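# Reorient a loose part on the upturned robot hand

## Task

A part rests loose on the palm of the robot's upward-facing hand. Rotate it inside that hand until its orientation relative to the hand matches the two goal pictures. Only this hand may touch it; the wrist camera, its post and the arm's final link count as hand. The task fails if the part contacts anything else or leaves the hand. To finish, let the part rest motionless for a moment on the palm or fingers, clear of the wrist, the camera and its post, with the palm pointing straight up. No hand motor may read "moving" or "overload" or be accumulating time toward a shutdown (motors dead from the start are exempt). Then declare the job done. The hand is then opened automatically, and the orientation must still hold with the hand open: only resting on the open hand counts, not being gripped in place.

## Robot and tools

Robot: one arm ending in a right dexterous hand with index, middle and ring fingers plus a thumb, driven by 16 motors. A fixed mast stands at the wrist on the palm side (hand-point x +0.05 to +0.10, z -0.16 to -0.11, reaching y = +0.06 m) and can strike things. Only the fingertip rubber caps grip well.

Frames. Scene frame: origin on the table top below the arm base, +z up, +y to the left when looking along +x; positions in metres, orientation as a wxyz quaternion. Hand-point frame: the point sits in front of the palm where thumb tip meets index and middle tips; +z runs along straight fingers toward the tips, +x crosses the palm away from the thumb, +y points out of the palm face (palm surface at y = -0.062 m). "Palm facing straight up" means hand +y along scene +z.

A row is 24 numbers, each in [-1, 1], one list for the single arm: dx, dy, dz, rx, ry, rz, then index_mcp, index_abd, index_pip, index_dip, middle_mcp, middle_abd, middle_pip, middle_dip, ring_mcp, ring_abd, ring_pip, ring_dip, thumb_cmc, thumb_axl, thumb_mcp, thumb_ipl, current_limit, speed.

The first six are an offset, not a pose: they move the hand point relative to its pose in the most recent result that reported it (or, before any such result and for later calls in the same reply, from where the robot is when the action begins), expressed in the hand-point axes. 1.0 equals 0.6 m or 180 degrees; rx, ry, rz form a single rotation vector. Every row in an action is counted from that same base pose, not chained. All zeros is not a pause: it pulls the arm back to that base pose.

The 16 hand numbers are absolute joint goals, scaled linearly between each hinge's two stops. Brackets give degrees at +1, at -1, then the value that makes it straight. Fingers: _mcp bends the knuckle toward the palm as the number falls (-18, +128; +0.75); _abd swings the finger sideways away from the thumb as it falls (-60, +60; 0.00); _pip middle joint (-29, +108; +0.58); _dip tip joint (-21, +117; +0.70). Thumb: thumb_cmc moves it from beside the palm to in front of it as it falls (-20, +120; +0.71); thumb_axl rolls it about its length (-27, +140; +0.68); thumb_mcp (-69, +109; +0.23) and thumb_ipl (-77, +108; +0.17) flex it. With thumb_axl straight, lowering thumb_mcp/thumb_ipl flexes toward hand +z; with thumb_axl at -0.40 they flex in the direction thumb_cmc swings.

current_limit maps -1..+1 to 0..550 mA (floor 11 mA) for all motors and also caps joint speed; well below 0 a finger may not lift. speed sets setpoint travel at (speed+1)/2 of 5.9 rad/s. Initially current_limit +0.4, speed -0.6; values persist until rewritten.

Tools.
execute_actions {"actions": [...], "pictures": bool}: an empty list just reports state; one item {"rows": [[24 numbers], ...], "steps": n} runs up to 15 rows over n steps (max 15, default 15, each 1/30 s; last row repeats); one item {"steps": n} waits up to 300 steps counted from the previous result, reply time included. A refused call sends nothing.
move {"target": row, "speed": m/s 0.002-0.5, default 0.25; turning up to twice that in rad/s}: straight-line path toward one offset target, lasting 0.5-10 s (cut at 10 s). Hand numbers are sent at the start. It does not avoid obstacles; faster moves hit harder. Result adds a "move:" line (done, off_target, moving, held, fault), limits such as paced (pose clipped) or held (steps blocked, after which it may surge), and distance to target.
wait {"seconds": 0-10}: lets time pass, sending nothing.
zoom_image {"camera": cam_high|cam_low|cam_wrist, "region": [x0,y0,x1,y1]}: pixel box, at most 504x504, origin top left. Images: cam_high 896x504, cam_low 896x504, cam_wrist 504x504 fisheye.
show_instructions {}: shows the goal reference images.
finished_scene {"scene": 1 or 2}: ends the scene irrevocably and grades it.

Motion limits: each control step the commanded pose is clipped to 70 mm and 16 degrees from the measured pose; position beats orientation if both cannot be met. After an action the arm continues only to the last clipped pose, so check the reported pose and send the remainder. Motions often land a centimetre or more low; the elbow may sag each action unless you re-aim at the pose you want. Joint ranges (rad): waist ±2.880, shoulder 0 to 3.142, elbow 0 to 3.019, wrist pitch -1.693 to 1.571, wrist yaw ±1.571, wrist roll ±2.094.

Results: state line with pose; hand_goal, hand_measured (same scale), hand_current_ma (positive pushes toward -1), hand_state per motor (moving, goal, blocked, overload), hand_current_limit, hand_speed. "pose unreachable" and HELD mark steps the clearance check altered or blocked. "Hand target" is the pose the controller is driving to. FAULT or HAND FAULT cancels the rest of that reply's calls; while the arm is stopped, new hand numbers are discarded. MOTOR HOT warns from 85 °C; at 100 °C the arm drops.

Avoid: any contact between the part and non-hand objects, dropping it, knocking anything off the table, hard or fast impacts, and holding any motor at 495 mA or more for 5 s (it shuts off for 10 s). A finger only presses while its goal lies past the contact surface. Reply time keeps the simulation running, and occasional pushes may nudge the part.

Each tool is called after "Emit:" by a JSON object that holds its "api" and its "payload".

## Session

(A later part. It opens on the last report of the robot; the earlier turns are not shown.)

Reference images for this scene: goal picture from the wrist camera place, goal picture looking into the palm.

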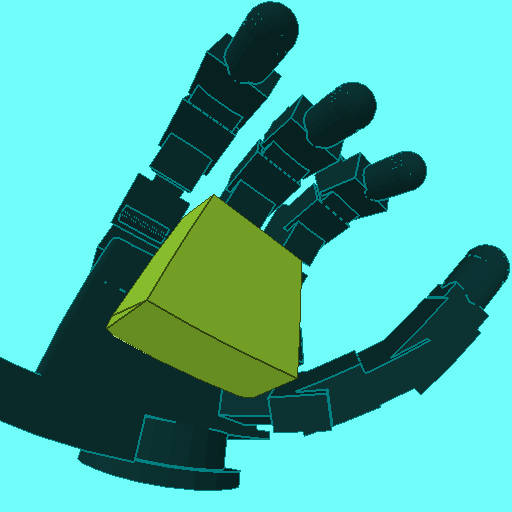

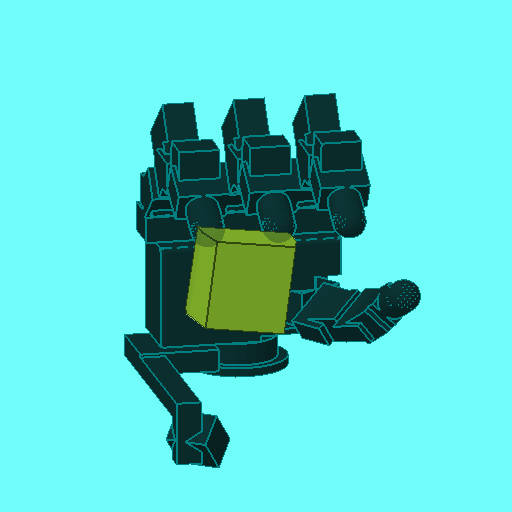

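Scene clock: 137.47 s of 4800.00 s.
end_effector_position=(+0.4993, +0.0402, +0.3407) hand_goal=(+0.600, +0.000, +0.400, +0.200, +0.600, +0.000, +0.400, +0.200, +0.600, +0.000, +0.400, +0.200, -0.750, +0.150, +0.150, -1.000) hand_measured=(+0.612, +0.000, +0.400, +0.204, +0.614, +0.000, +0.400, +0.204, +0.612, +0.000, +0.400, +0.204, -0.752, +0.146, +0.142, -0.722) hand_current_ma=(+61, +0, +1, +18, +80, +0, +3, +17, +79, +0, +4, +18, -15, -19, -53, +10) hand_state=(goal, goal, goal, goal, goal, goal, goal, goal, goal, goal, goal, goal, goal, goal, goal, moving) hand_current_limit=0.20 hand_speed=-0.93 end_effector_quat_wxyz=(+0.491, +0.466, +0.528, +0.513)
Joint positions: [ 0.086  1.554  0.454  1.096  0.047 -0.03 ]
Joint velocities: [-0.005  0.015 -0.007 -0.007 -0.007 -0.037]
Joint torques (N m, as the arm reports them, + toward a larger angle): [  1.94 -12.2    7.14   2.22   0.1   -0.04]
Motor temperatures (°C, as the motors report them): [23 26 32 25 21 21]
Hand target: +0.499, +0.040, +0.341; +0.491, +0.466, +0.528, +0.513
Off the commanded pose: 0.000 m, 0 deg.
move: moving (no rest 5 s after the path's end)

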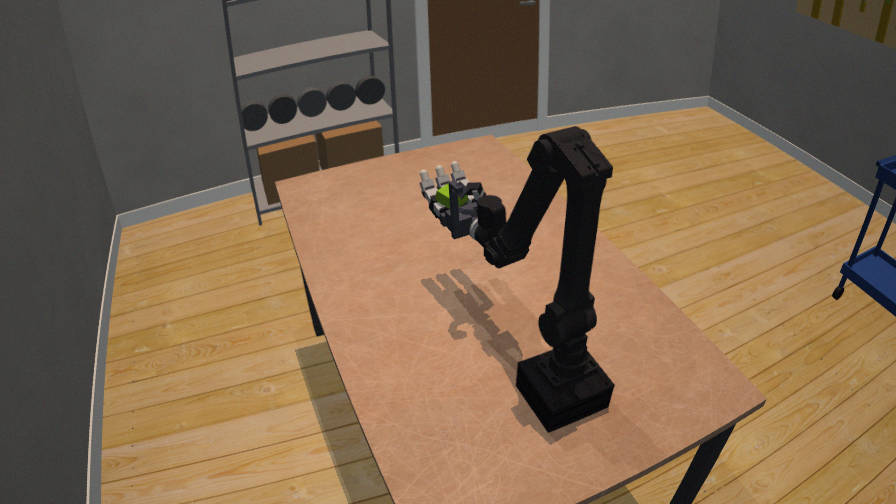

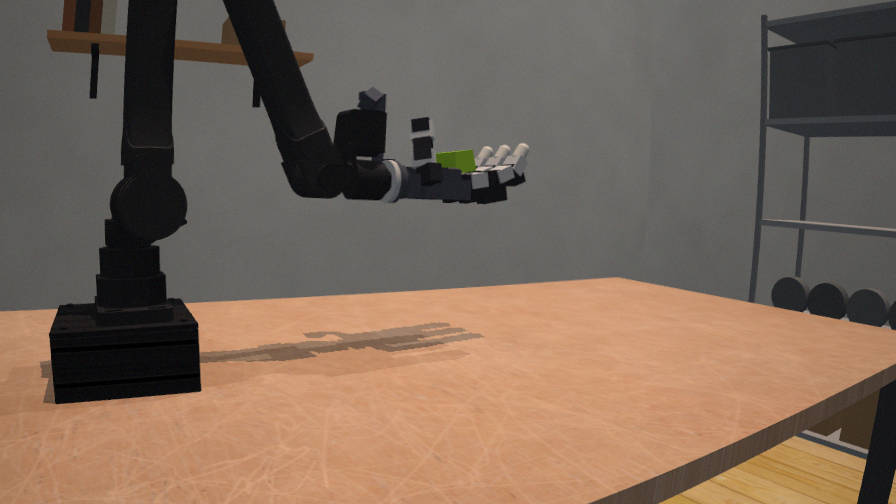

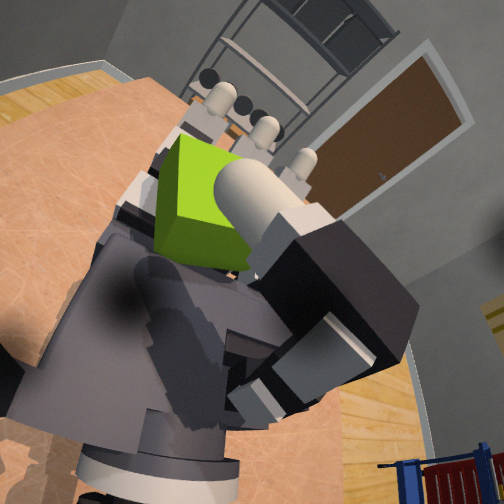

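Emit:
{"api": "execute_actions", "payload": {"actions": [{"rows":[[0,0,0,0,0,0,0.6,0,0.4,0.2,0.6,0,0.4,0.2,0.6,0,0.4,0.2,-0.75,0.15,0.25,-0.15,0.4,-0.3]],"steps":15}], "pictures": false}}

Emit:
{"api": "execute_actions", "payload": {"actions": [{"rows":[[0,0,0,0,0,0,0.6,0,0.4,0.2,0.6,0,0.4,0.2,0.6,0,0.4,0.2,-0.75,0.15,0.25,-0.15,0.4,-0.3]],"steps":15}], "pictures": false}}

Emit:
{"api": "move", "payload": {"target": [0,0,0,0,0,0,0.6,0,0.4,0.2,0.6,0,0.4,0.2,0.6,0,0.4,0.2,-0.75,0.15,-0.39,-0.15,0.4,-0.6], "speed": 0.05}}

Emit:
{"api": "execute_actions", "payload": {"actions": [{"rows":[[0,0,0,0,0,0,0.6,0,0.4,0.2,0.6,0,0.4,0.2,0.6,0,0.4,0.2,-0.75,0.15,-0.35,-1,0.4,0]],"steps":6}], "pictures": false}}

Emit:
{"api": "execute_actions", "payload": {"actions": [{"rows":[[0,0,0,0,0,0,0.6,0,0.4,0.2,0.6,0,0.4,0.2,0.6,0,0.4,0.2,-0.75,0.15,-0.30,-1,0.4,0]],"steps":6}], "pictures": false}}

Emit:
{"api": "execute_actions", "payload": {"actions": [{"rows":[[0,0,0,0,0,0,0.6,0,0.4,0.2,0.6,0,0.4,0.2,0.6,0,0.4,0.2,-0.75,0.15,-0.25,-1,0.4,0]],"steps":6}], "pictures": false}}

Emit:
{"api": "execute_actions", "payload": {"actions": [{"rows":[[0,0,0,0,0,0,0.6,0,0.4,0.2,0.6,0,0.4,0.2,0.6,0,0.4,0.2,-0.75,0.15,-0.20,-1,0.4,0]],"steps":6}], "pictures": false}}

Emit:
{"api": "execute_actions", "payload": {"actions": [{"rows":[[0,0,0,0,0,0,0.6,0,0.4,0.2,0.6,0,0.4,0.2,0.6,0,0.4,0.2,-0.75,0.15,-0.15,-1,0.4,0]],"steps":6}], "pictures": false}}

Emit:
{"api": "execute_actions", "payload": {"actions": [{"rows":[[0,0,0,0,0,0,0.6,0,0.4,0.2,0.6,0,0.4,0.2,0.6,0,0.4,0.2,-0.75,0.15,-0.10,-1,0.4,0]],"steps":10}]}}

Scene clock: 155.03 s of 4800.00 s.
end_effector_position=(+0.4993, +0.0402, +0.3407) hand_goal=(+0.600, +0.000, +0.400, +0.200, +0.600, +0.000, +0.400, +0.200, +0.600, +0.000, +0.400, +0.200, -0.750, +0.150, +0.250, -0.150) hand_measured=(+0.612, +0.000, +0.400, +0.204, +0.614, +0.000, +0.400, +0.204, +0.612, +0.000, +0.400, +0.204, -0.752, +0.148, +0.244, -0.694) hand_current_ma=(+61, +0, +1, +18, +80, +0, +3, +17, +79, +0, +4, +18, -16, -18, -44, -74) hand_state=(goal, goal, goal, goal, goal, goal, goal, goal, goal, goal, goal, goal, goal, goal, goal, moving) hand_current_limit=0.40 hand_speed=-0.30 end_effector_quat_wxyz=(+0.491, +0.466, +0.528, +0.513)
Joint positions: [ 0.086  1.554  0.454  1.096  0.047 -0.03 ]
Joint velocities: [-0.005 -0.005 -0.012 -0.007 -0.051 -0.007]
Joint torques (N m, as the arm reports them, + toward a larger angle): [  1.92 -12.32   7.07   2.28   0.06  -0.04]
Motor temperatures (°C, as the motors report them): [23 26 33 25 21 21]
Hand target: +0.499, +0.040, +0.341; +0.491, +0.466, +0.528, +0.513
Off the commanded pose: 0.000 m, 0 deg.
Steps of this call (steps 1 to 512: nothing new was sent; steps 513 to 527: all 15 steps of this action). Readings (end_effector_position | what the end effector reports):
513: (+0.4993, +0.0402, +0.3407) | hand_goal=(+0.600, +0.000, +0.400, +0.200, +0.600, +0.000, +0.400, +0.200, +0.600, +0.000, +0.400, +0.200, -0.750, +0.150, +0.250, -0.150) hand_measured=(+0.612, +0.000, +0.400, +0.204, +0.614, +0.000, +0.400, +0.204, +0.612, +0.000, +0.400, +0.204, -0.752, +0.146, +0.142, -1.000) hand_current_ma=(+61, +0, +1, +18, +80, +0, +3, +17, +79, +0, +4, +18, -15, -19, -49, +5) hand_state=(goal, goal, goal, goal, goal, goal, goal, goal, goal, goal, goal, goal, goal, goal, moving, moving) hand_current_limit=0.40 hand_speed=-0.30
514: (+0.4993, +0.0402, +0.3407) | hand_goal=(+0.600, +0.000, +0.400, +0.200, +0.600, +0.000, +0.400, +0.200, +0.600, +0.000, +0.400, +0.200, -0.750, +0.150, +0.250, -0.150) hand_measured=(+0.612, +0.000, +0.400, +0.204, +0.614, +0.000, +0.400, +0.204, +0.612, +0.000, +0.400, +0.204, -0.752, +0.146, +0.144, -0.998) hand_current_ma=(+61, +0, +1, +18, +80, +0, +3, +17, +79, +0, +4, +18, -16, -19, -245, -204) hand_state=(goal, goal, goal, goal, goal, goal, goal, goal, goal, goal, goal, goal, goal, goal, moving, moving) hand_current_limit=0.40 hand_speed=-0.30
516: (+0.4993, +0.0402, +0.3407) | hand_goal=(+0.600, +0.000, +0.400, +0.200, +0.600, +0.000, +0.400, +0.200, +0.600, +0.000, +0.400, +0.200, -0.750, +0.150, +0.250, -0.150) hand_measured=(+0.612, +0.000, +0.400, +0.204, +0.614, +0.000, +0.400, +0.204, +0.612, +0.000, +0.400, +0.204, -0.752, +0.146, +0.186, -0.958) hand_current_ma=(+61, +0, +1, +18, +80, +0, +3, +17, +79, +0, +4, +18, -16, -19, -161, -119) hand_state=(goal, goal, goal, goal, goal, goal, goal, goal, goal, goal, goal, goal, goal, goal, moving, moving) hand_current_limit=0.40 hand_speed=-0.30
520: (+0.4993, +0.0402, +0.3407) | hand_goal=(+0.600, +0.000, +0.400, +0.200, +0.600, +0.000, +0.400, +0.200, +0.600, +0.000, +0.400, +0.200, -0.750, +0.150, +0.250, -0.150) hand_measured=(+0.612, +0.000, +0.400, +0.204, +0.614, +0.000, +0.400, +0.204, +0.612, +0.000, +0.400, +0.204, -0.752, +0.148, +0.242, -0.862) hand_current_ma=(+61, +0, +1, +18, +80, +0, +3, +17, +79, +0, +4, +18, -16, -18, -38, -86) hand_state=(goal, goal, goal, goal, goal, goal, goal, goal, goal, goal, goal, goal, goal, goal, moving, moving) hand_current_limit=0.40 hand_speed=-0.30
527: the state above

Scene clock: 155.53 s of 4800.00 s.
end_effector_position=(+0.4993, +0.0402, +0.3407) hand_goal=(+0.600, +0.000, +0.400, +0.200, +0.600, +0.000, +0.400, +0.200, +0.600, +0.000, +0.400, +0.200, -0.750, +0.150, +0.250, -0.150) hand_measured=(+0.612, +0.000, +0.400, +0.204, +0.614, +0.000, +0.400, +0.204, +0.612, +0.000, +0.400, +0.204, -0.752, +0.148, +0.244, -0.336) hand_current_ma=(+61, +0, +1, +18, +80, +0, +3, +17, +79, +0, +4, +18, -16, -17, -42, -72) hand_state=(goal, goal, goal, goal, goal, goal, goal, goal, goal, goal, goal, goal, goal, goal, goal, moving) hand_current_limit=0.40 hand_speed=-0.30 end_effector_quat_wxyz=(+0.491, +0.466, +0.528, +0.513)
Joint positions: [ 0.086  1.554  0.454  1.096  0.047 -0.03 ]
Joint velocities: [-0.015 -0.015  0.002 -0.002 -0.007 -0.007]
Joint torques (N m, as the arm reports them, + toward a larger angle): [  2.09 -12.16   7.06   2.27   0.09  -0.03]
Motor temperatures (°C, as the motors report them): [23 26 33 25 21 21]
Hand target: +0.499, +0.040, +0.341; +0.491, +0.466, +0.528, +0.513
Off the commanded pose: 0.000 m, 0 deg.
Steps of this call (steps 1 to 15: all 15 steps of this action). Readings (end_effector_position | what the end effector reports):
1: (+0.4993, +0.0402, +0.3407) | hand_goal=(+0.600, +0.000, +0.400, +0.200, +0.600, +0.000, +0.400, +0.200, +0.600, +0.000, +0.400, +0.200, -0.750, +0.150, +0.250, -0.150) hand_measured=(+0.612, +0.000, +0.400, +0.204, +0.614, +0.000, +0.400, +0.204, +0.612, +0.000, +0.400, +0.204, -0.752, +0.148, +0.244, -0.672) hand_current_ma=(+61, +0, +1, +18, +80, +0, +3, +17, +79, +0, +4, +18, -16, -18, -44, -76) hand_state=(goal, goal, goal, goal, goal, goal, goal, goal, goal, goal, goal, goal, goal, goal, goal, moving) hand_current_limit=0.40 hand_speed=-0.30
2: (+0.4993, +0.0402, +0.3407) | hand_goal=(+0.600, +0.000, +0.400, +0.200, +0.600, +0.000, +0.400, +0.200, +0.600, +0.000, +0.400, +0.200, -0.750, +0.150, +0.250, -0.150) hand_measured=(+0.612, +0.000, +0.400, +0.204, +0.614, +0.000, +0.400, +0.204, +0.612, +0.000, +0.400, +0.204, -0.752, +0.148, +0.244, -0.648) hand_current_ma=(+61, +0, +1, +18, +80, +0, +3, +17, +79, +0, +4, +18, -16, -18, -44, -75) hand_state=(goal, goal, goal, goal, goal, goal, goal, goal, goal, goal, goal, goal, goal, goal, goal, moving) hand_current_limit=0.40 hand_speed=-0.30
4: (+0.4993, +0.0402, +0.3407) | hand_goal=(+0.600, +0.000, +0.400, +0.200, +0.600, +0.000, +0.400, +0.200, +0.600, +0.000, +0.400, +0.200, -0.750, +0.150, +0.250, -0.150) hand_measured=(+0.612, +0.000, +0.400, +0.204, +0.614, +0.000, +0.400, +0.204, +0.612, +0.000, +0.400, +0.204, -0.752, +0.148, +0.244, -0.600) hand_current_ma=(+61, +0, +1, +18, +80, +0, +3, +17, +79, +0, +4, +18, -16, -18, -44, -75) hand_state=(goal, goal, goal, goal, goal, goal, goal, goal, goal, goal, goal, goal, goal, goal, goal, moving) hand_current_limit=0.40 hand_speed=-0.30
8: (+0.4993, +0.0402, +0.3407) | hand_goal=(+0.600, +0.000, +0.400, +0.200, +0.600, +0.000, +0.400, +0.200, +0.600, +0.000, +0.400, +0.200, -0.750, +0.150, +0.250, -0.150) hand_measured=(+0.612, +0.000, +0.400, +0.204, +0.614, +0.000, +0.400, +0.204, +0.612, +0.000, +0.400, +0.204, -0.752, +0.148, +0.244, -0.504) hand_current_ma=(+61, +0, +1, +18, +80, +0, +3, +17, +79, +0, +4, +18, -16, -17, -44, -74) hand_state=(goal, goal, goal, goal, goal, goal, goal, goal, goal, goal, goal, goal, goal, goal, goal, moving) hand_current_limit=0.40 hand_speed=-0.30
15: the state above

Scene clock: 157.07 s of 4800.00 s.
end_effector_position=(+0.4993, +0.0402, +0.3407) hand_goal=(+0.600, +0.000, +0.400, +0.200, +0.600, +0.000, +0.400, +0.200, +0.600, +0.000, +0.400, +0.200, -0.750, +0.150, -0.390, -0.150) hand_measured=(+0.612, +0.000, +0.400, +0.204, +0.614, +0.000, +0.400, +0.204, +0.614, +0.000, +0.400, +0.204, -0.746, +0.146, -0.370, -0.146) hand_current_ma=(+61, +0, +1, +18, +80, +0, +3, +17, +81, +0, +4, +18, +18, -26, +144, +27) hand_state=(goal, goal, goal, goal, goal, goal, goal, goal, goal, goal, goal, goal, goal, goal, blocked, goal) hand_current_limit=0.40 hand_speed=-0.60 end_effector_quat_wxyz=(+0.491, +0.466, +0.528, +0.513)
Joint positions: [ 0.086  1.554  0.454  1.096  0.047 -0.03 ]
Joint velocities: [-0.015 -0.005 -0.012 -0.002 -0.037 -0.022]
Joint torques (N m, as the arm reports them, + toward a larger angle): [  2.07 -11.87   7.23   2.24   0.06  -0.04]
Motor temperatures (°C, as the motors report them): [23 26 33 25 21 21]
Hand target: +0.499, +0.040, +0.341; +0.491, +0.466, +0.528, +0.513
Off the commanded pose: 0.000 m, 0 deg.
move: done

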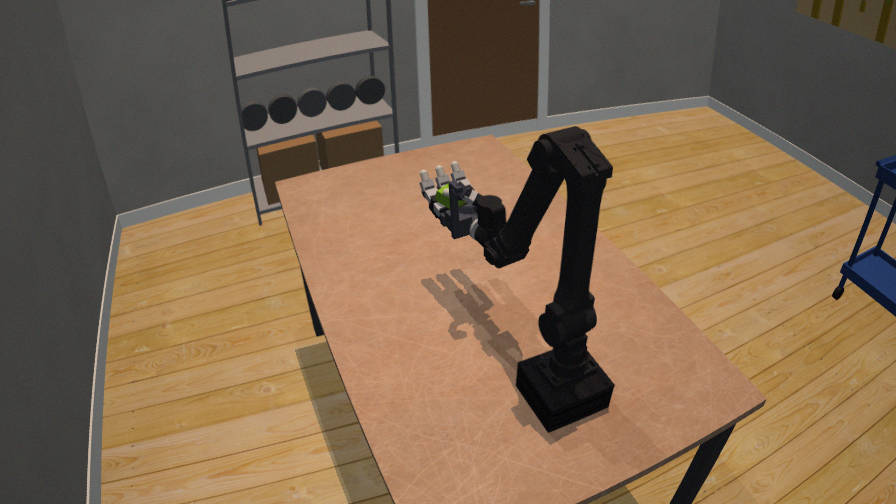

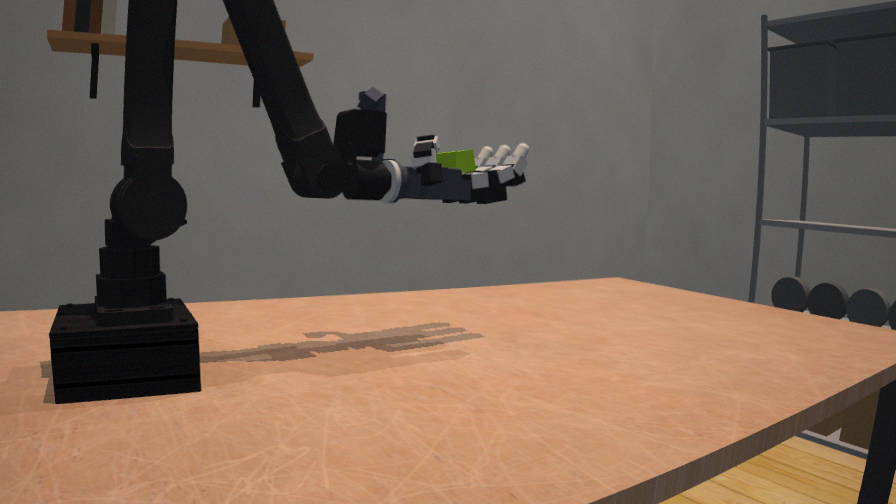

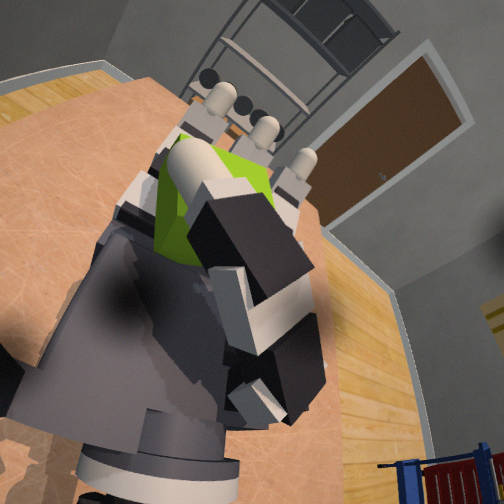

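Scene clock: 157.27 s of 4800.00 s.
end_effector_position=(+0.4993, +0.0402, +0.3407) hand_goal=(+0.600, +0.000, +0.400, +0.200, +0.600, +0.000, +0.400, +0.200, +0.600, +0.000, +0.400, +0.200, -0.750, +0.150, -0.350, -1.000) hand_measured=(+0.612, +0.000, +0.400, +0.204, +0.614, +0.000, +0.400, +0.204, +0.614, +0.000, +0.400, +0.204, -0.742, +0.146, -0.336, -0.212) hand_current_ma=(+61, +0, +1, +18, +80, +0, +3, +17, +81, +0, +4, +18, +53, -26, +123, +268) hand_state=(goal, goal, goal, goal, goal, goal, goal, goal, goal, goal, goal, goal, moving, goal, moving, moving) hand_current_limit=0.40 hand_speed=0.00 end_effector_quat_wxyz=(+0.491, +0.466, +0.528, +0.513)
Joint positions: [ 0.086  1.554  0.454  1.096  0.047 -0.03 ]
Joint velocities: [-0.005  0.005 -0.007  0.007  0.037 -0.007]
Joint torques (N m, as the arm reports them, + toward a larger angle): [  2.63 -12.19   7.     2.25   0.06  -0.02]
Motor temperatures (°C, as the motors report them): [23 26 33 25 21 21]
Hand target: +0.499, +0.040, +0.341; +0.491, +0.466, +0.528, +0.513
Off the commanded pose: 0.000 m, 0 deg.
Steps of this call (steps 1 to 6: all 6 steps of this action). Readings (end_effector_position | what the end effector reports):
1: (+0.4993, +0.0402, +0.3407) | hand_goal=(+0.600, +0.000, +0.400, +0.200, +0.600, +0.000, +0.400, +0.200, +0.600, +0.000, +0.400, +0.200, -0.750, +0.150, -0.350, -1.000) hand_measured=(+0.612, +0.000, +0.400, +0.204, +0.614, +0.000, +0.400, +0.204, +0.614, +0.000, +0.400, +0.204, -0.746, +0.146, -0.370, -0.146) hand_current_ma=(+61, +0, +1, +18, +80, +0, +3, +17, +81, +0, +4, +18, +18, -26, +144, +27) hand_state=(goal, goal, goal, goal, goal, goal, goal, goal, goal, goal, goal, goal, goal, goal, moving, moving) hand_current_limit=0.40 hand_speed=0.00
2: (+0.4993, +0.0402, +0.3407) | hand_goal=(+0.600, +0.000, +0.400, +0.200, +0.600, +0.000, +0.400, +0.200, +0.600, +0.000, +0.400, +0.200, -0.750, +0.150, -0.350, -1.000) hand_measured=(+0.612, +0.000, +0.400, +0.204, +0.614, +0.000, +0.400, +0.204, +0.614, +0.000, +0.400, +0.204, -0.746, +0.146, -0.368, -0.146) hand_current_ma=(+61, +0, +1, +18, +80, +0, +3, +17, +81, +0, +4, +18, +18, -26, -67, +283) hand_state=(goal, goal, goal, goal, goal, goal, goal, goal, goal, goal, goal, goal, goal, goal, moving, moving) hand_current_limit=0.40 hand_speed=0.00
4: (+0.4993, +0.0402, +0.3407) | hand_goal=(+0.600, +0.000, +0.400, +0.200, +0.600, +0.000, +0.400, +0.200, +0.600, +0.000, +0.400, +0.200, -0.750, +0.150, -0.350, -1.000) hand_measured=(+0.612, +0.000, +0.400, +0.204, +0.614, +0.000, +0.400, +0.204, +0.614, +0.000, +0.400, +0.204, -0.746, +0.146, -0.348, -0.184) hand_current_ma=(+61, +0, +1, +18, +80, +0, +3, +17, +81, +0, +4, +18, +18, -26, +58, +223) hand_state=(goal, goal, goal, goal, goal, goal, goal, goal, goal, goal, goal, goal, goal, goal, moving, moving) hand_current_limit=0.40 hand_speed=0.00
6: the state above

Scene clock: 157.47 s of 4800.00 s.
end_effector_position=(+0.4993, +0.0402, +0.3407) hand_goal=(+0.600, +0.000, +0.400, +0.200, +0.600, +0.000, +0.400, +0.200, +0.600, +0.000, +0.400, +0.200, -0.750, +0.150, -0.300, -1.000) hand_measured=(+0.612, +0.000, +0.400, +0.204, +0.614, +0.000, +0.400, +0.204, +0.614, +0.000, +0.400, +0.204, -0.742, +0.146, -0.288, -0.296) hand_current_ma=(+61, +0, +1, +18, +80, +0, +3, +17, +81, +0, +4, +18, +51, -20, +118, +254) hand_state=(goal, goal, goal, goal, goal, goal, goal, goal, goal, goal, goal, goal, moving, goal, moving, moving) hand_current_limit=0.40 hand_speed=0.00 end_effector_quat_wxyz=(+0.491, +0.466, +0.528, +0.513)
Joint positions: [ 0.086  1.554  0.454  1.096  0.047 -0.03 ]
Joint velocities: [-0.024  0.005 -0.002 -0.017  0.037 -0.007]
Joint torques (N m, as the arm reports them, + toward a larger angle): [  2.08 -12.6    7.18   2.27  -0.01  -0.03]
Motor temperatures (°C, as the motors report them): [23 26 33 25 21 21]
Hand target: +0.499, +0.040, +0.341; +0.491, +0.466, +0.528, +0.513
Off the commanded pose: 0.000 m, 0 deg.
Steps of this call (steps 1 to 6: all 6 steps of this action). Readings (end_effector_position | what the end effector reports):
1: (+0.4993, +0.0402, +0.3407) | hand_goal=(+0.600, +0.000, +0.400, +0.200, +0.600, +0.000, +0.400, +0.200, +0.600, +0.000, +0.400, +0.200, -0.750, +0.150, -0.300, -1.000) hand_measured=(+0.612, +0.000, +0.400, +0.204, +0.614, +0.000, +0.400, +0.204, +0.614, +0.000, +0.400, +0.204, -0.740, +0.146, -0.332, -0.224) hand_current_ma=(+61, +0, +1, +18, +80, +0, +3, +17, +81, +0, +4, +18, +69, -26, +155, +259) hand_state=(goal, goal, goal, goal, goal, goal, goal, goal, goal, goal, goal, goal, moving, goal, moving, moving) hand_current_limit=0.40 hand_speed=0.00
2: (+0.4993, +0.0402, +0.3407) | hand_goal=(+0.600, +0.000, +0.400, +0.200, +0.600, +0.000, +0.400, +0.200, +0.600, +0.000, +0.400, +0.200, -0.750, +0.150, -0.300, -1.000) hand_measured=(+0.612, +0.000, +0.400, +0.204, +0.614, +0.000, +0.400, +0.204, +0.614, +0.000, +0.400, +0.204, -0.738, +0.146, -0.328, -0.230) hand_current_ma=(+61, +0, +1, +18, +80, +0, +3, +17, +81, +0, +4, +18, +63, -26, -62, +289) hand_state=(goal, goal, goal, goal, goal, goal, goal, goal, goal, goal, goal, goal, moving, goal, moving, moving) hand_current_limit=0.40 hand_speed=0.00
4: (+0.4993, +0.0402, +0.3407) | hand_goal=(+0.600, +0.000, +0.400, +0.200, +0.600, +0.000, +0.400, +0.200, +0.600, +0.000, +0.400, +0.200, -0.750, +0.150, -0.300, -1.000) hand_measured=(+0.612, +0.000, +0.400, +0.204, +0.614, +0.000, +0.400, +0.204, +0.614, +0.000, +0.400, +0.204, -0.744, +0.146, -0.300, -0.268) hand_current_ma=(+61, +0, +1, +18, +80, +0, +3, +17, +81, +0, +4, +18, +33, -20, +47, +185) hand_state=(goal, goal, goal, goal, goal, goal, goal, goal, goal, goal, goal, goal, moving, goal, moving, moving) hand_current_limit=0.40 hand_speed=0.00
6: the state above

Scene clock: 157.67 s of 4800.00 s.
end_effector_position=(+0.4993, +0.0402, +0.3407) hand_goal=(+0.600, +0.000, +0.400, +0.200, +0.600, +0.000, +0.400, +0.200, +0.600, +0.000, +0.400, +0.200, -0.750, +0.150, -0.250, -1.000) hand_measured=(+0.612, +0.000, +0.400, +0.204, +0.614, +0.000, +0.400, +0.204, +0.614, +0.000, +0.400, +0.204, -0.744, +0.148, -0.240, -0.382) hand_current_ma=(+61, +0, +1, +18, +80, +0, +3, +17, +81, +0, +4, +18, +48, -16, +112, +255) hand_state=(goal, goal, goal, goal, goal, goal, goal, goal, goal, goal, goal, goal, moving, goal, moving, moving) hand_current_limit=0.40 hand_speed=0.00 end_effector_quat_wxyz=(+0.491, +0.466, +0.528, +0.513)
Joint positions: [ 0.086  1.554  0.454  1.096  0.047 -0.03 ]
Joint velocities: [ 0.015 -0.015 -0.007  0.027  0.022 -0.037]
Joint torques (N m, as the arm reports them, + toward a larger angle): [  2.32 -12.23   7.2    2.23   0.13  -0.03]
Motor temperatures (°C, as the motors report them): [23 26 33 25 21 21]
Hand target: +0.499, +0.040, +0.341; +0.491, +0.466, +0.528, +0.513
Off the commanded pose: 0.000 m, 0 deg.
Steps of this call (steps 1 to 6: all 6 steps of this action). Readings (end_effector_position | what the end effector reports):
1: (+0.4993, +0.0402, +0.3407) | hand_goal=(+0.600, +0.000, +0.400, +0.200, +0.600, +0.000, +0.400, +0.200, +0.600, +0.000, +0.400, +0.200, -0.750, +0.150, -0.250, -1.000) hand_measured=(+0.612, +0.000, +0.400, +0.204, +0.614, +0.000, +0.400, +0.204, +0.614, +0.000, +0.400, +0.204, -0.740, +0.146, -0.284, -0.308) hand_current_ma=(+61, +0, +1, +18, +80, +0, +3, +17, +81, +0, +4, +18, +63, -20, +141, +263) hand_state=(goal, goal, goal, goal, goal, goal, goal, goal, goal, goal, goal, goal, moving, goal, moving, moving) hand_current_limit=0.40 hand_speed=0.00
2: (+0.4993, +0.0402, +0.3407) | hand_goal=(+0.600, +0.000, +0.400, +0.200, +0.600, +0.000, +0.400, +0.200, +0.600, +0.000, +0.400, +0.200, -0.750, +0.150, -0.250, -1.000) hand_measured=(+0.612, +0.000, +0.400, +0.204, +0.614, +0.000, +0.400, +0.204, +0.614, +0.000, +0.400, +0.204, -0.740, +0.146, -0.280, -0.316) hand_current_ma=(+61, +0, +1, +18, +80, +0, +3, +17, +81, +0, +4, +18, +66, -20, -72, +281) hand_state=(goal, goal, goal, goal, goal, goal, goal, goal, goal, goal, goal, goal, moving, goal, moving, moving) hand_current_limit=0.40 hand_speed=0.00
4: (+0.4993, +0.0402, +0.3407) | hand_goal=(+0.600, +0.000, +0.400, +0.200, +0.600, +0.000, +0.400, +0.200, +0.600, +0.000, +0.400, +0.200, -0.750, +0.150, -0.250, -1.000) hand_measured=(+0.612, +0.000, +0.400, +0.204, +0.614, +0.000, +0.400, +0.204, +0.614, +0.000, +0.400, +0.204, -0.744, +0.148, -0.252, -0.354) hand_current_ma=(+61, +0, +1, +18, +80, +0, +3, +17, +81, +0, +4, +18, +30, -16, +43, +180) hand_state=(goal, goal, goal, goal, goal, goal, goal, goal, goal, goal, goal, goal, moving, goal, moving, moving) hand_current_limit=0.40 hand_speed=0.00
6: the state above

Scene clock: 157.87 s of 4800.00 s.
end_effector_position=(+0.4993, +0.0402, +0.3407) hand_goal=(+0.600, +0.000, +0.400, +0.200, +0.600, +0.000, +0.400, +0.200, +0.600, +0.000, +0.400, +0.200, -0.750, +0.150, -0.200, -1.000) hand_measured=(+0.612, +0.000, +0.400, +0.204, +0.614, +0.000, +0.400, +0.204, +0.614, +0.000, +0.400, +0.204, -0.744, +0.148, -0.190, -0.466) hand_current_ma=(+61, +0, +1, +18, +80, +0, +3, +17, +81, +0, +4, +18, +44, -14, +109, +256) hand_state=(goal, goal, goal, goal, goal, goal, goal, goal, goal, goal, goal, goal, moving, goal, moving, moving) hand_current_limit=0.40 hand_speed=0.00 end_effector_quat_wxyz=(+0.491, +0.466, +0.528, +0.513)
Joint positions: [ 0.086  1.554  0.454  1.096  0.047 -0.03 ]
Joint velocities: [-0.005 -0.005  0.002  0.017  0.022 -0.037]
Joint torques (N m, as the arm reports them, + toward a larger angle): [  2.01 -12.13   7.01   2.27   0.07  -0.02]
Motor temperatures (°C, as the motors report them): [23 26 33 25 21 21]
Hand target: +0.499, +0.040, +0.341; +0.491, +0.466, +0.528, +0.513
Off the commanded pose: 0.000 m, 0 deg.
Steps of this call (steps 1 to 6: all 6 steps of this action). Readings (end_effector_position | what the end effector reports):
1: (+0.4993, +0.0402, +0.3407) | hand_goal=(+0.600, +0.000, +0.400, +0.200, +0.600, +0.000, +0.400, +0.200, +0.600, +0.000, +0.400, +0.200, -0.750, +0.150, -0.200, -1.000) hand_measured=(+0.612, +0.000, +0.400, +0.204, +0.614, +0.000, +0.400, +0.204, +0.614, +0.000, +0.400, +0.204, -0.742, +0.148, -0.236, -0.392) hand_current_ma=(+61, +0, +1, +18, +80, +0, +3, +17, +81, +0, +4, +18, +60, -16, +136, +267) hand_state=(goal, goal, goal, goal, goal, goal, goal, goal, goal, goal, goal, goal, moving, goal, moving, moving) hand_current_limit=0.40 hand_speed=0.00
2: (+0.4993, +0.0402, +0.3407) | hand_goal=(+0.600, +0.000, +0.400, +0.200, +0.600, +0.000, +0.400, +0.200, +0.600, +0.000, +0.400, +0.200, -0.750, +0.150, -0.200, -1.000) hand_measured=(+0.612, +0.000, +0.400, +0.204, +0.614, +0.000, +0.400, +0.204, +0.614, +0.000, +0.400, +0.204, -0.740, +0.148, -0.232, -0.400) hand_current_ma=(+61, +0, +1, +18, +80, +0, +3, +17, +81, +0, +4, +18, +61, -16, -76, +282) hand_state=(goal, goal, goal, goal, goal, goal, goal, goal, goal, goal, goal, goal, moving, goal, moving, moving) hand_current_limit=0.40 hand_speed=0.00
4: (+0.4993, +0.0402, +0.3407) | hand_goal=(+0.600, +0.000, +0.400, +0.200, +0.600, +0.000, +0.400, +0.200, +0.600, +0.000, +0.400, +0.200, -0.750, +0.150, -0.200, -1.000) hand_measured=(+0.612, +0.000, +0.400, +0.204, +0.614, +0.000, +0.400, +0.204, +0.614, +0.000, +0.400, +0.204, -0.746, +0.148, -0.202, -0.438) hand_current_ma=(+61, +0, +1, +18, +80, +0, +3, +17, +81, +0, +4, +18, +27, -14, +41, +180) hand_state=(goal, goal, goal, goal, goal, goal, goal, goal, goal, goal, goal, goal, moving, goal, moving, moving) hand_current_limit=0.40 hand_speed=0.00
6: the state above

Scene clock: 158.07 s of 4800.00 s.
end_effector_position=(+0.4993, +0.0402, +0.3407) hand_goal=(+0.600, +0.000, +0.400, +0.200, +0.600, +0.000, +0.400, +0.200, +0.600, +0.000, +0.400, +0.200, -0.750, +0.150, -0.150, -1.000) hand_measured=(+0.612, +0.000, +0.400, +0.204, +0.614, +0.000, +0.400, +0.204, +0.614, +0.000, +0.400, +0.204, -0.744, +0.148, -0.140, -0.550) hand_current_ma=(+62, +0, +2, +17, +80, +0, +4, +17, +81, +0, +4, +18, +39, -13, +106, +253) hand_state=(goal, goal, goal, goal, goal, goal, goal, goal, goal, goal, goal, goal, moving, goal, moving, moving) hand_current_limit=0.40 hand_speed=0.00 end_effector_quat_wxyz=(+0.491, +0.466, +0.528, +0.513)
Joint positions: [ 0.086  1.554  0.454  1.096  0.047 -0.03 ]
Joint velocities: [ 0.005 -0.024 -0.007  0.012  0.037 -0.022]
Joint torques (N m, as the arm reports them, + toward a larger angle): [  1.1  -12.03   7.16   2.28   0.04  -0.05]
Motor temperatures (°C, as the motors report them): [23 26 33 25 21 21]
Hand target: +0.499, +0.040, +0.341; +0.491, +0.466, +0.528, +0.513
Off the commanded pose: 0.000 m, 0 deg.
Steps of this call (steps 1 to 6: all 6 steps of this action). Readings (end_effector_position | what the end effector reports):
1: (+0.4993, +0.0402, +0.3407) | hand_goal=(+0.600, +0.000, +0.400, +0.200, +0.600, +0.000, +0.400, +0.200, +0.600, +0.000, +0.400, +0.200, -0.750, +0.150, -0.150, -1.000) hand_measured=(+0.612, +0.000, +0.400, +0.204, +0.614, +0.000, +0.400, +0.204, +0.614, +0.000, +0.400, +0.204, -0.742, +0.148, -0.186, -0.476) hand_current_ma=(+61, +0, +1, +18, +80, +0, +3, +17, +81, +0, +4, +18, +58, -14, +131, +264) hand_state=(goal, goal, goal, goal, goal, goal, goal, goal, goal, goal, goal, goal, moving, goal, moving, moving) hand_current_limit=0.40 hand_speed=0.00
2: (+0.4993, +0.0402, +0.3407) | hand_goal=(+0.600, +0.000, +0.400, +0.200, +0.600, +0.000, +0.400, +0.200, +0.600, +0.000, +0.400, +0.200, -0.750, +0.150, -0.150, -1.000) hand_measured=(+0.612, +0.000, +0.400, +0.204, +0.614, +0.000, +0.400, +0.204, +0.614, +0.000, +0.400, +0.204, -0.740, +0.148, -0.182, -0.484) hand_current_ma=(+61, +0, +1, +18, +80, +0, +3, +17, +81, +0, +4, +18, +60, -14, -80, +278) hand_state=(goal, goal, goal, goal, goal, goal, goal, goal, goal, goal, goal, goal, moving, goal, moving, moving) hand_current_limit=0.40 hand_speed=0.00
4: (+0.4993, +0.0402, +0.3407) | hand_goal=(+0.600, +0.000, +0.400, +0.200, +0.600, +0.000, +0.400, +0.200, +0.600, +0.000, +0.400, +0.200, -0.750, +0.150, -0.150, -1.000) hand_measured=(+0.612, +0.000, +0.400, +0.204, +0.614, +0.000, +0.400, +0.204, +0.614, +0.000, +0.400, +0.204, -0.746, +0.148, -0.152, -0.522) hand_current_ma=(+62, +0, +2, +17, +80, +0, +4, +17, +81, +0, +5, +18, +27, -13, +42, +181) hand_state=(goal, goal, goal, goal, goal, goal, goal, goal, goal, goal, goal, goal, moving, goal, moving, moving) hand_current_limit=0.40 hand_speed=0.00
6: the state above

Scene clock: 158.40 s of 4800.00 s.
end_effector_position=(+0.4993, +0.0402, +0.3407) hand_goal=(+0.600, +0.000, +0.400, +0.200, +0.600, +0.000, +0.400, +0.200, +0.600, +0.000, +0.400, +0.200, -0.750, +0.150, -0.100, -1.000) hand_measured=(+0.612, +0.000, +0.400, +0.204, +0.614, +0.000, +0.400, +0.204, +0.614, +0.000, +0.400, +0.204, -0.738, +0.144, -0.080, -0.670) hand_current_ma=(+62, +0, +2, +17, +80, +0, +4, +17, +81, +0, +5, +18, +76, -36, +162, +306) hand_state=(goal, goal, goal, goal, goal, goal, goal, goal, goal, goal, goal, goal, moving, moving, moving, moving) hand_current_limit=0.40 hand_speed=0.00 end_effector_quat_wxyz=(+0.491, +0.466, +0.528, +0.513)
Joint positions: [ 0.086  1.554  0.454  1.096  0.047 -0.03 ]
Joint velocities: [ 0.005 -0.015  0.002  0.002 -0.022 -0.007]
Joint torques (N m, as the arm reports them, + toward a larger angle): [  2.07 -12.36   7.16   2.28   0.08  -0.02]
Motor temperatures (°C, as the motors report them): [23 26 33 25 21 21]
Hand target: +0.499, +0.040, +0.341; +0.491, +0.466, +0.528, +0.513
Off the commanded pose: 0.000 m, 0 deg.
Steps of this call (steps 1 to 10: all 10 steps of this action). Readings (end_effector_position | what the end effector reports):
1: (+0.4993, +0.0402, +0.3407) | hand_goal=(+0.600, +0.000, +0.400, +0.200, +0.600, +0.000, +0.400, +0.200, +0.600, +0.000, +0.400, +0.200, -0.750, +0.150, -0.100, -1.000) hand_measured=(+0.612, +0.000, +0.400, +0.204, +0.614, +0.000, +0.400, +0.204, +0.614, +0.000, +0.400, +0.204, -0.742, +0.148, -0.136, -0.560) hand_current_ma=(+62, +0, +2, +17, +80, +0, +4, +17, +81, +0, +4, +18, +56, -14, +127, +257) hand_state=(goal, goal, goal, goal, goal, goal, goal, goal, goal, goal, goal, goal, moving, goal, moving, moving) hand_current_limit=0.40 hand_speed=0.00
2: (+0.4993, +0.0402, +0.3407) | hand_goal=(+0.600, +0.000, +0.400, +0.200, +0.600, +0.000, +0.400, +0.200, +0.600, +0.000, +0.400, +0.200, -0.750, +0.150, -0.100, -1.000) hand_measured=(+0.612, +0.000, +0.400, +0.204, +0.614, +0.000, +0.400, +0.204, +0.614, +0.000, +0.400, +0.204, -0.740, +0.148, -0.132, -0.570) hand_current_ma=(+62, +0, +2, +17, +80, +0, +4, +17, +81, +0, +5, +18, +56, -14, -84, +273) hand_state=(goal, goal, goal, goal, goal, goal, goal, goal, goal, goal, goal, goal, moving, goal, moving, moving) hand_current_limit=0.40 hand_speed=0.00
4: (+0.4993, +0.0402, +0.3407) | hand_goal=(+0.600, +0.000, +0.400, +0.200, +0.600, +0.000, +0.400, +0.200, +0.600, +0.000, +0.400, +0.200, -0.750, +0.150, -0.100, -1.000) hand_measured=(+0.612, +0.000, +0.400, +0.204, +0.614, +0.000, +0.400, +0.204, +0.614, +0.000, +0.400, +0.204, -0.744, +0.148, -0.102, -0.608) hand_current_ma=(+62, +0, +2, +17, +80, +0, +4, +17, +81, +0, +5, +18, +29, -12, +43, +182) hand_state=(goal, goal, goal, goal, goal, goal, goal, goal, goal, goal, goal, goal, moving, goal, moving, moving) hand_current_limit=0.40 hand_speed=0.00
8: (+0.4993, +0.0402, +0.3407) | hand_goal=(+0.600, +0.000, +0.400, +0.200, +0.600, +0.000, +0.400, +0.200, +0.600, +0.000, +0.400, +0.200, -0.750, +0.150, -0.100, -1.000) hand_measured=(+0.612, +0.000, +0.400, +0.204, +0.614, +0.000, +0.400, +0.204, +0.614, +0.000, +0.400, +0.204, -0.742, +0.146, -0.084, -0.656) hand_current_ma=(+62, +0, +2, +17, +80, +0, +4, +17, +81, +0, +5, +18, +61, -28, +137, +280) hand_state=(goal, goal, goal, goal, goal, goal, goal, goal, goal, goal, goal, goal, moving, moving, moving, moving) hand_current_limit=0.40 hand_speed=0.00
10: the state above

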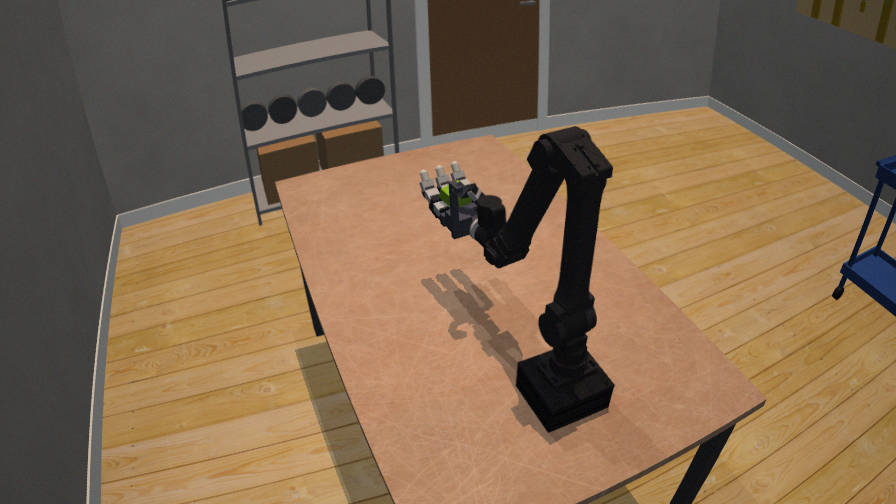

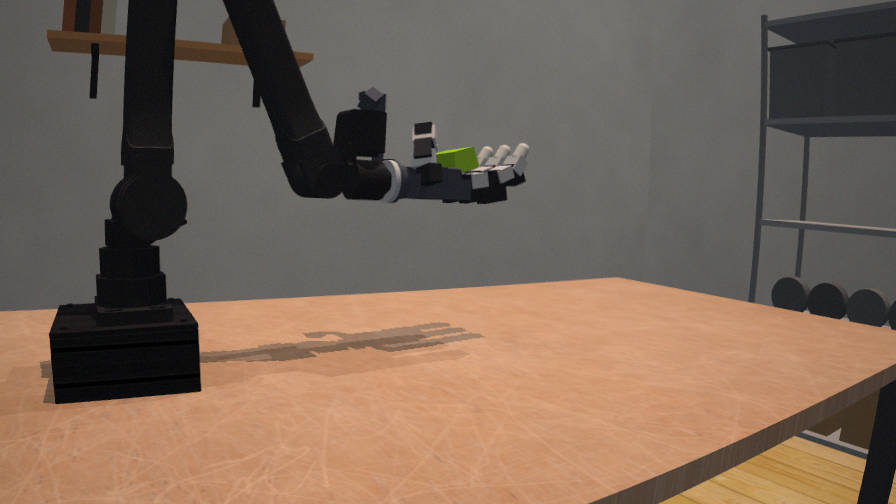

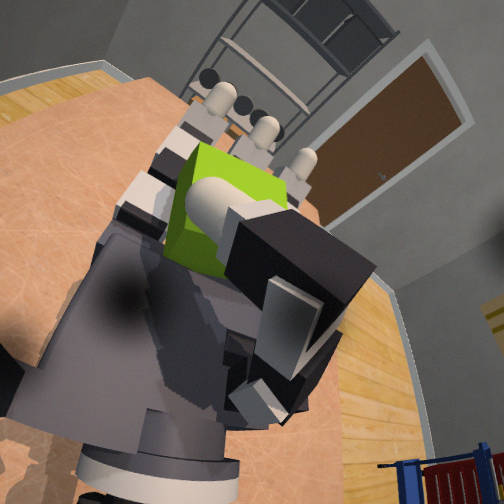

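Emit:
{"api": "move", "payload": {"target": [0,0,0,0,0,0,0.73,0,0.5,0.2,0.73,0,0.5,0.2,0.73,0,0.5,0.2,-0.5,0.3,0.3,-0.5,0.4,-0.7], "speed": 0.05}}

Emit:
{"api": "zoom_image", "payload": {"camera": "cam_low", "region": [390, 110, 550, 230]}}

Emit:
{"api": "zoom_image", "payload": {"camera": "cam_wrist", "region": [100, 80, 360, 340]}}

Scene clock: 165.93 s of 4800.00 s.
end_effector_position=(+0.4993, +0.0402, +0.3407) hand_goal=(+0.730, +0.000, +0.500, +0.200, +0.730, +0.000, +0.500, +0.200, +0.730, +0.000, +0.500, +0.200, -0.500, +0.300, +0.300, -0.500) hand_measured=(+0.742, +0.000, +0.500, +0.204, +0.740, +0.000, +0.500, +0.204, +0.740, +0.000, +0.500, +0.204, -0.502, +0.298, +0.296, -0.504) hand_current_ma=(+60, +0, +3, +17, +58, +0, +3, +17, +57, +0, +3, +17, -10, -13, -25, -32) hand_state=(goal, goal, goal, goal, goal, goal, goal, goal, goal, goal, goal, goal, goal, goal, goal, goal) hand_current_limit=0.40 hand_speed=-0.70 end_effector_quat_wxyz=(+0.491, +0.466, +0.528, +0.513)
Joint positions: [ 0.086  1.554  0.454  1.096  0.047 -0.03 ]
Joint velocities: [-0.005 -0.024 -0.002 -0.007  0.007 -0.007]
Joint torques (N m, as the arm reports them, + toward a larger angle): [  2.05 -11.49   7.07   2.45   0.06  -0.07]
Motor temperatures (°C, as the motors report them): [23 26 33 25 21 21]
Hand target: +0.499, +0.040, +0.341; +0.491, +0.466, +0.528, +0.513
Off the commanded pose: 0.000 m, 0 deg.
move: done

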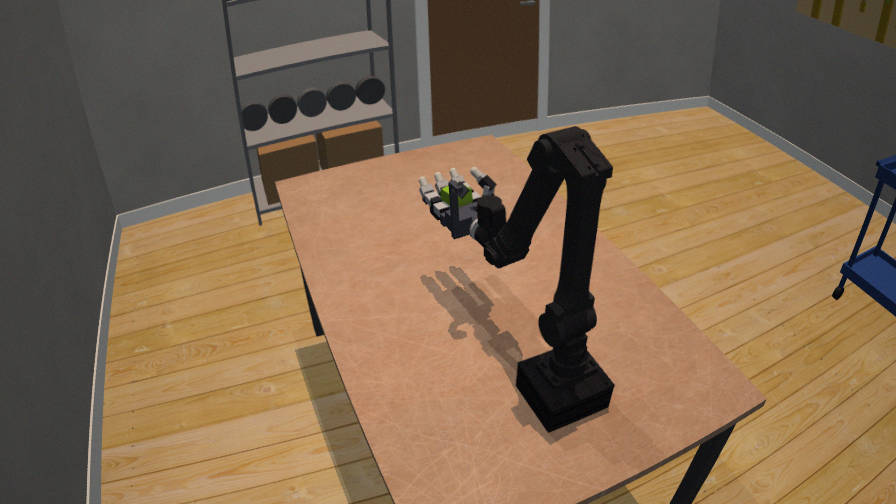

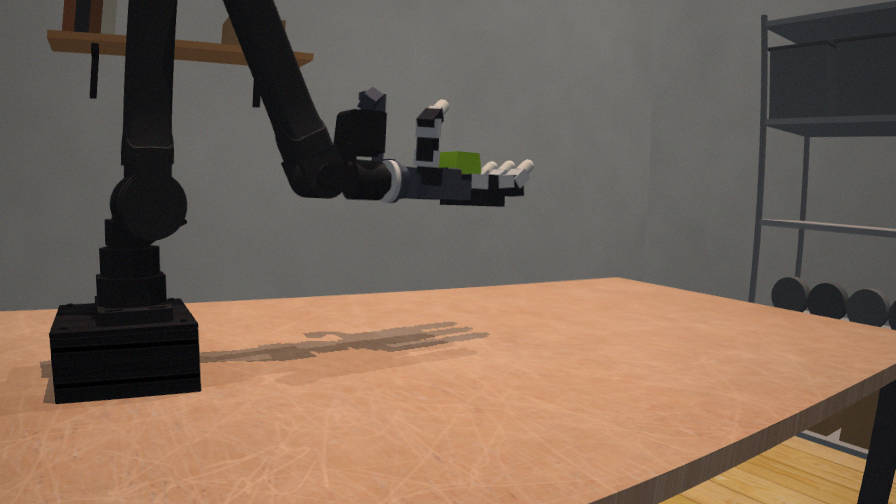

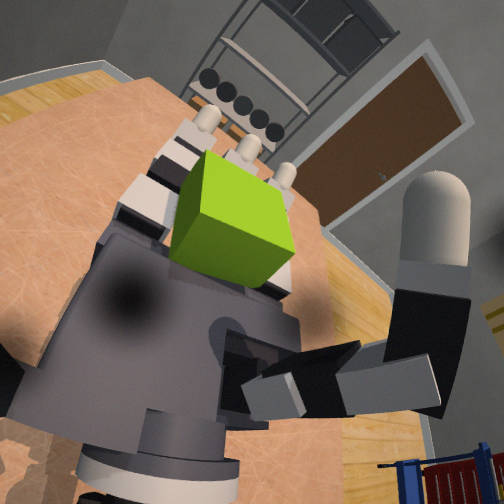

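Region (390, 110, 550, 230) of cam_low's 896x504 image, scaled by 3.150, with more detail than that image has; it fills the top 378 rows of this view, and the rest is white.

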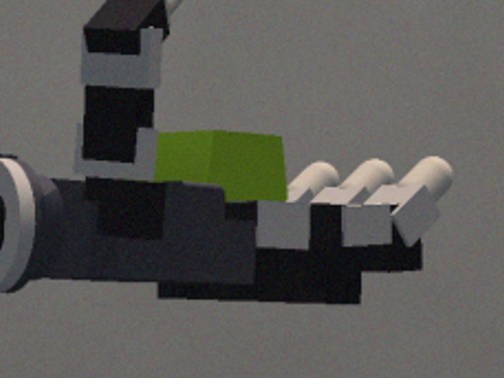

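Region (100, 80, 360, 340) of cam_wrist's 504x504 image, scaled by 1.938, with more detail than that image has.

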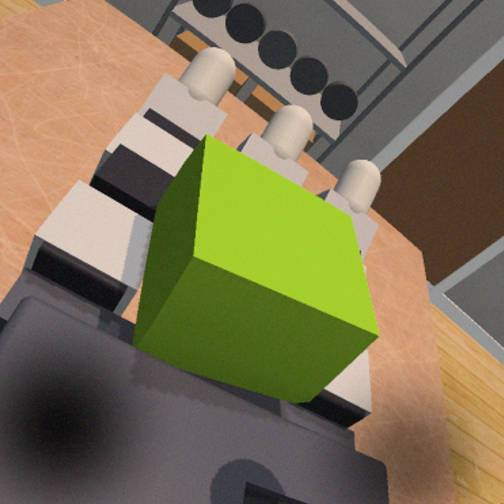

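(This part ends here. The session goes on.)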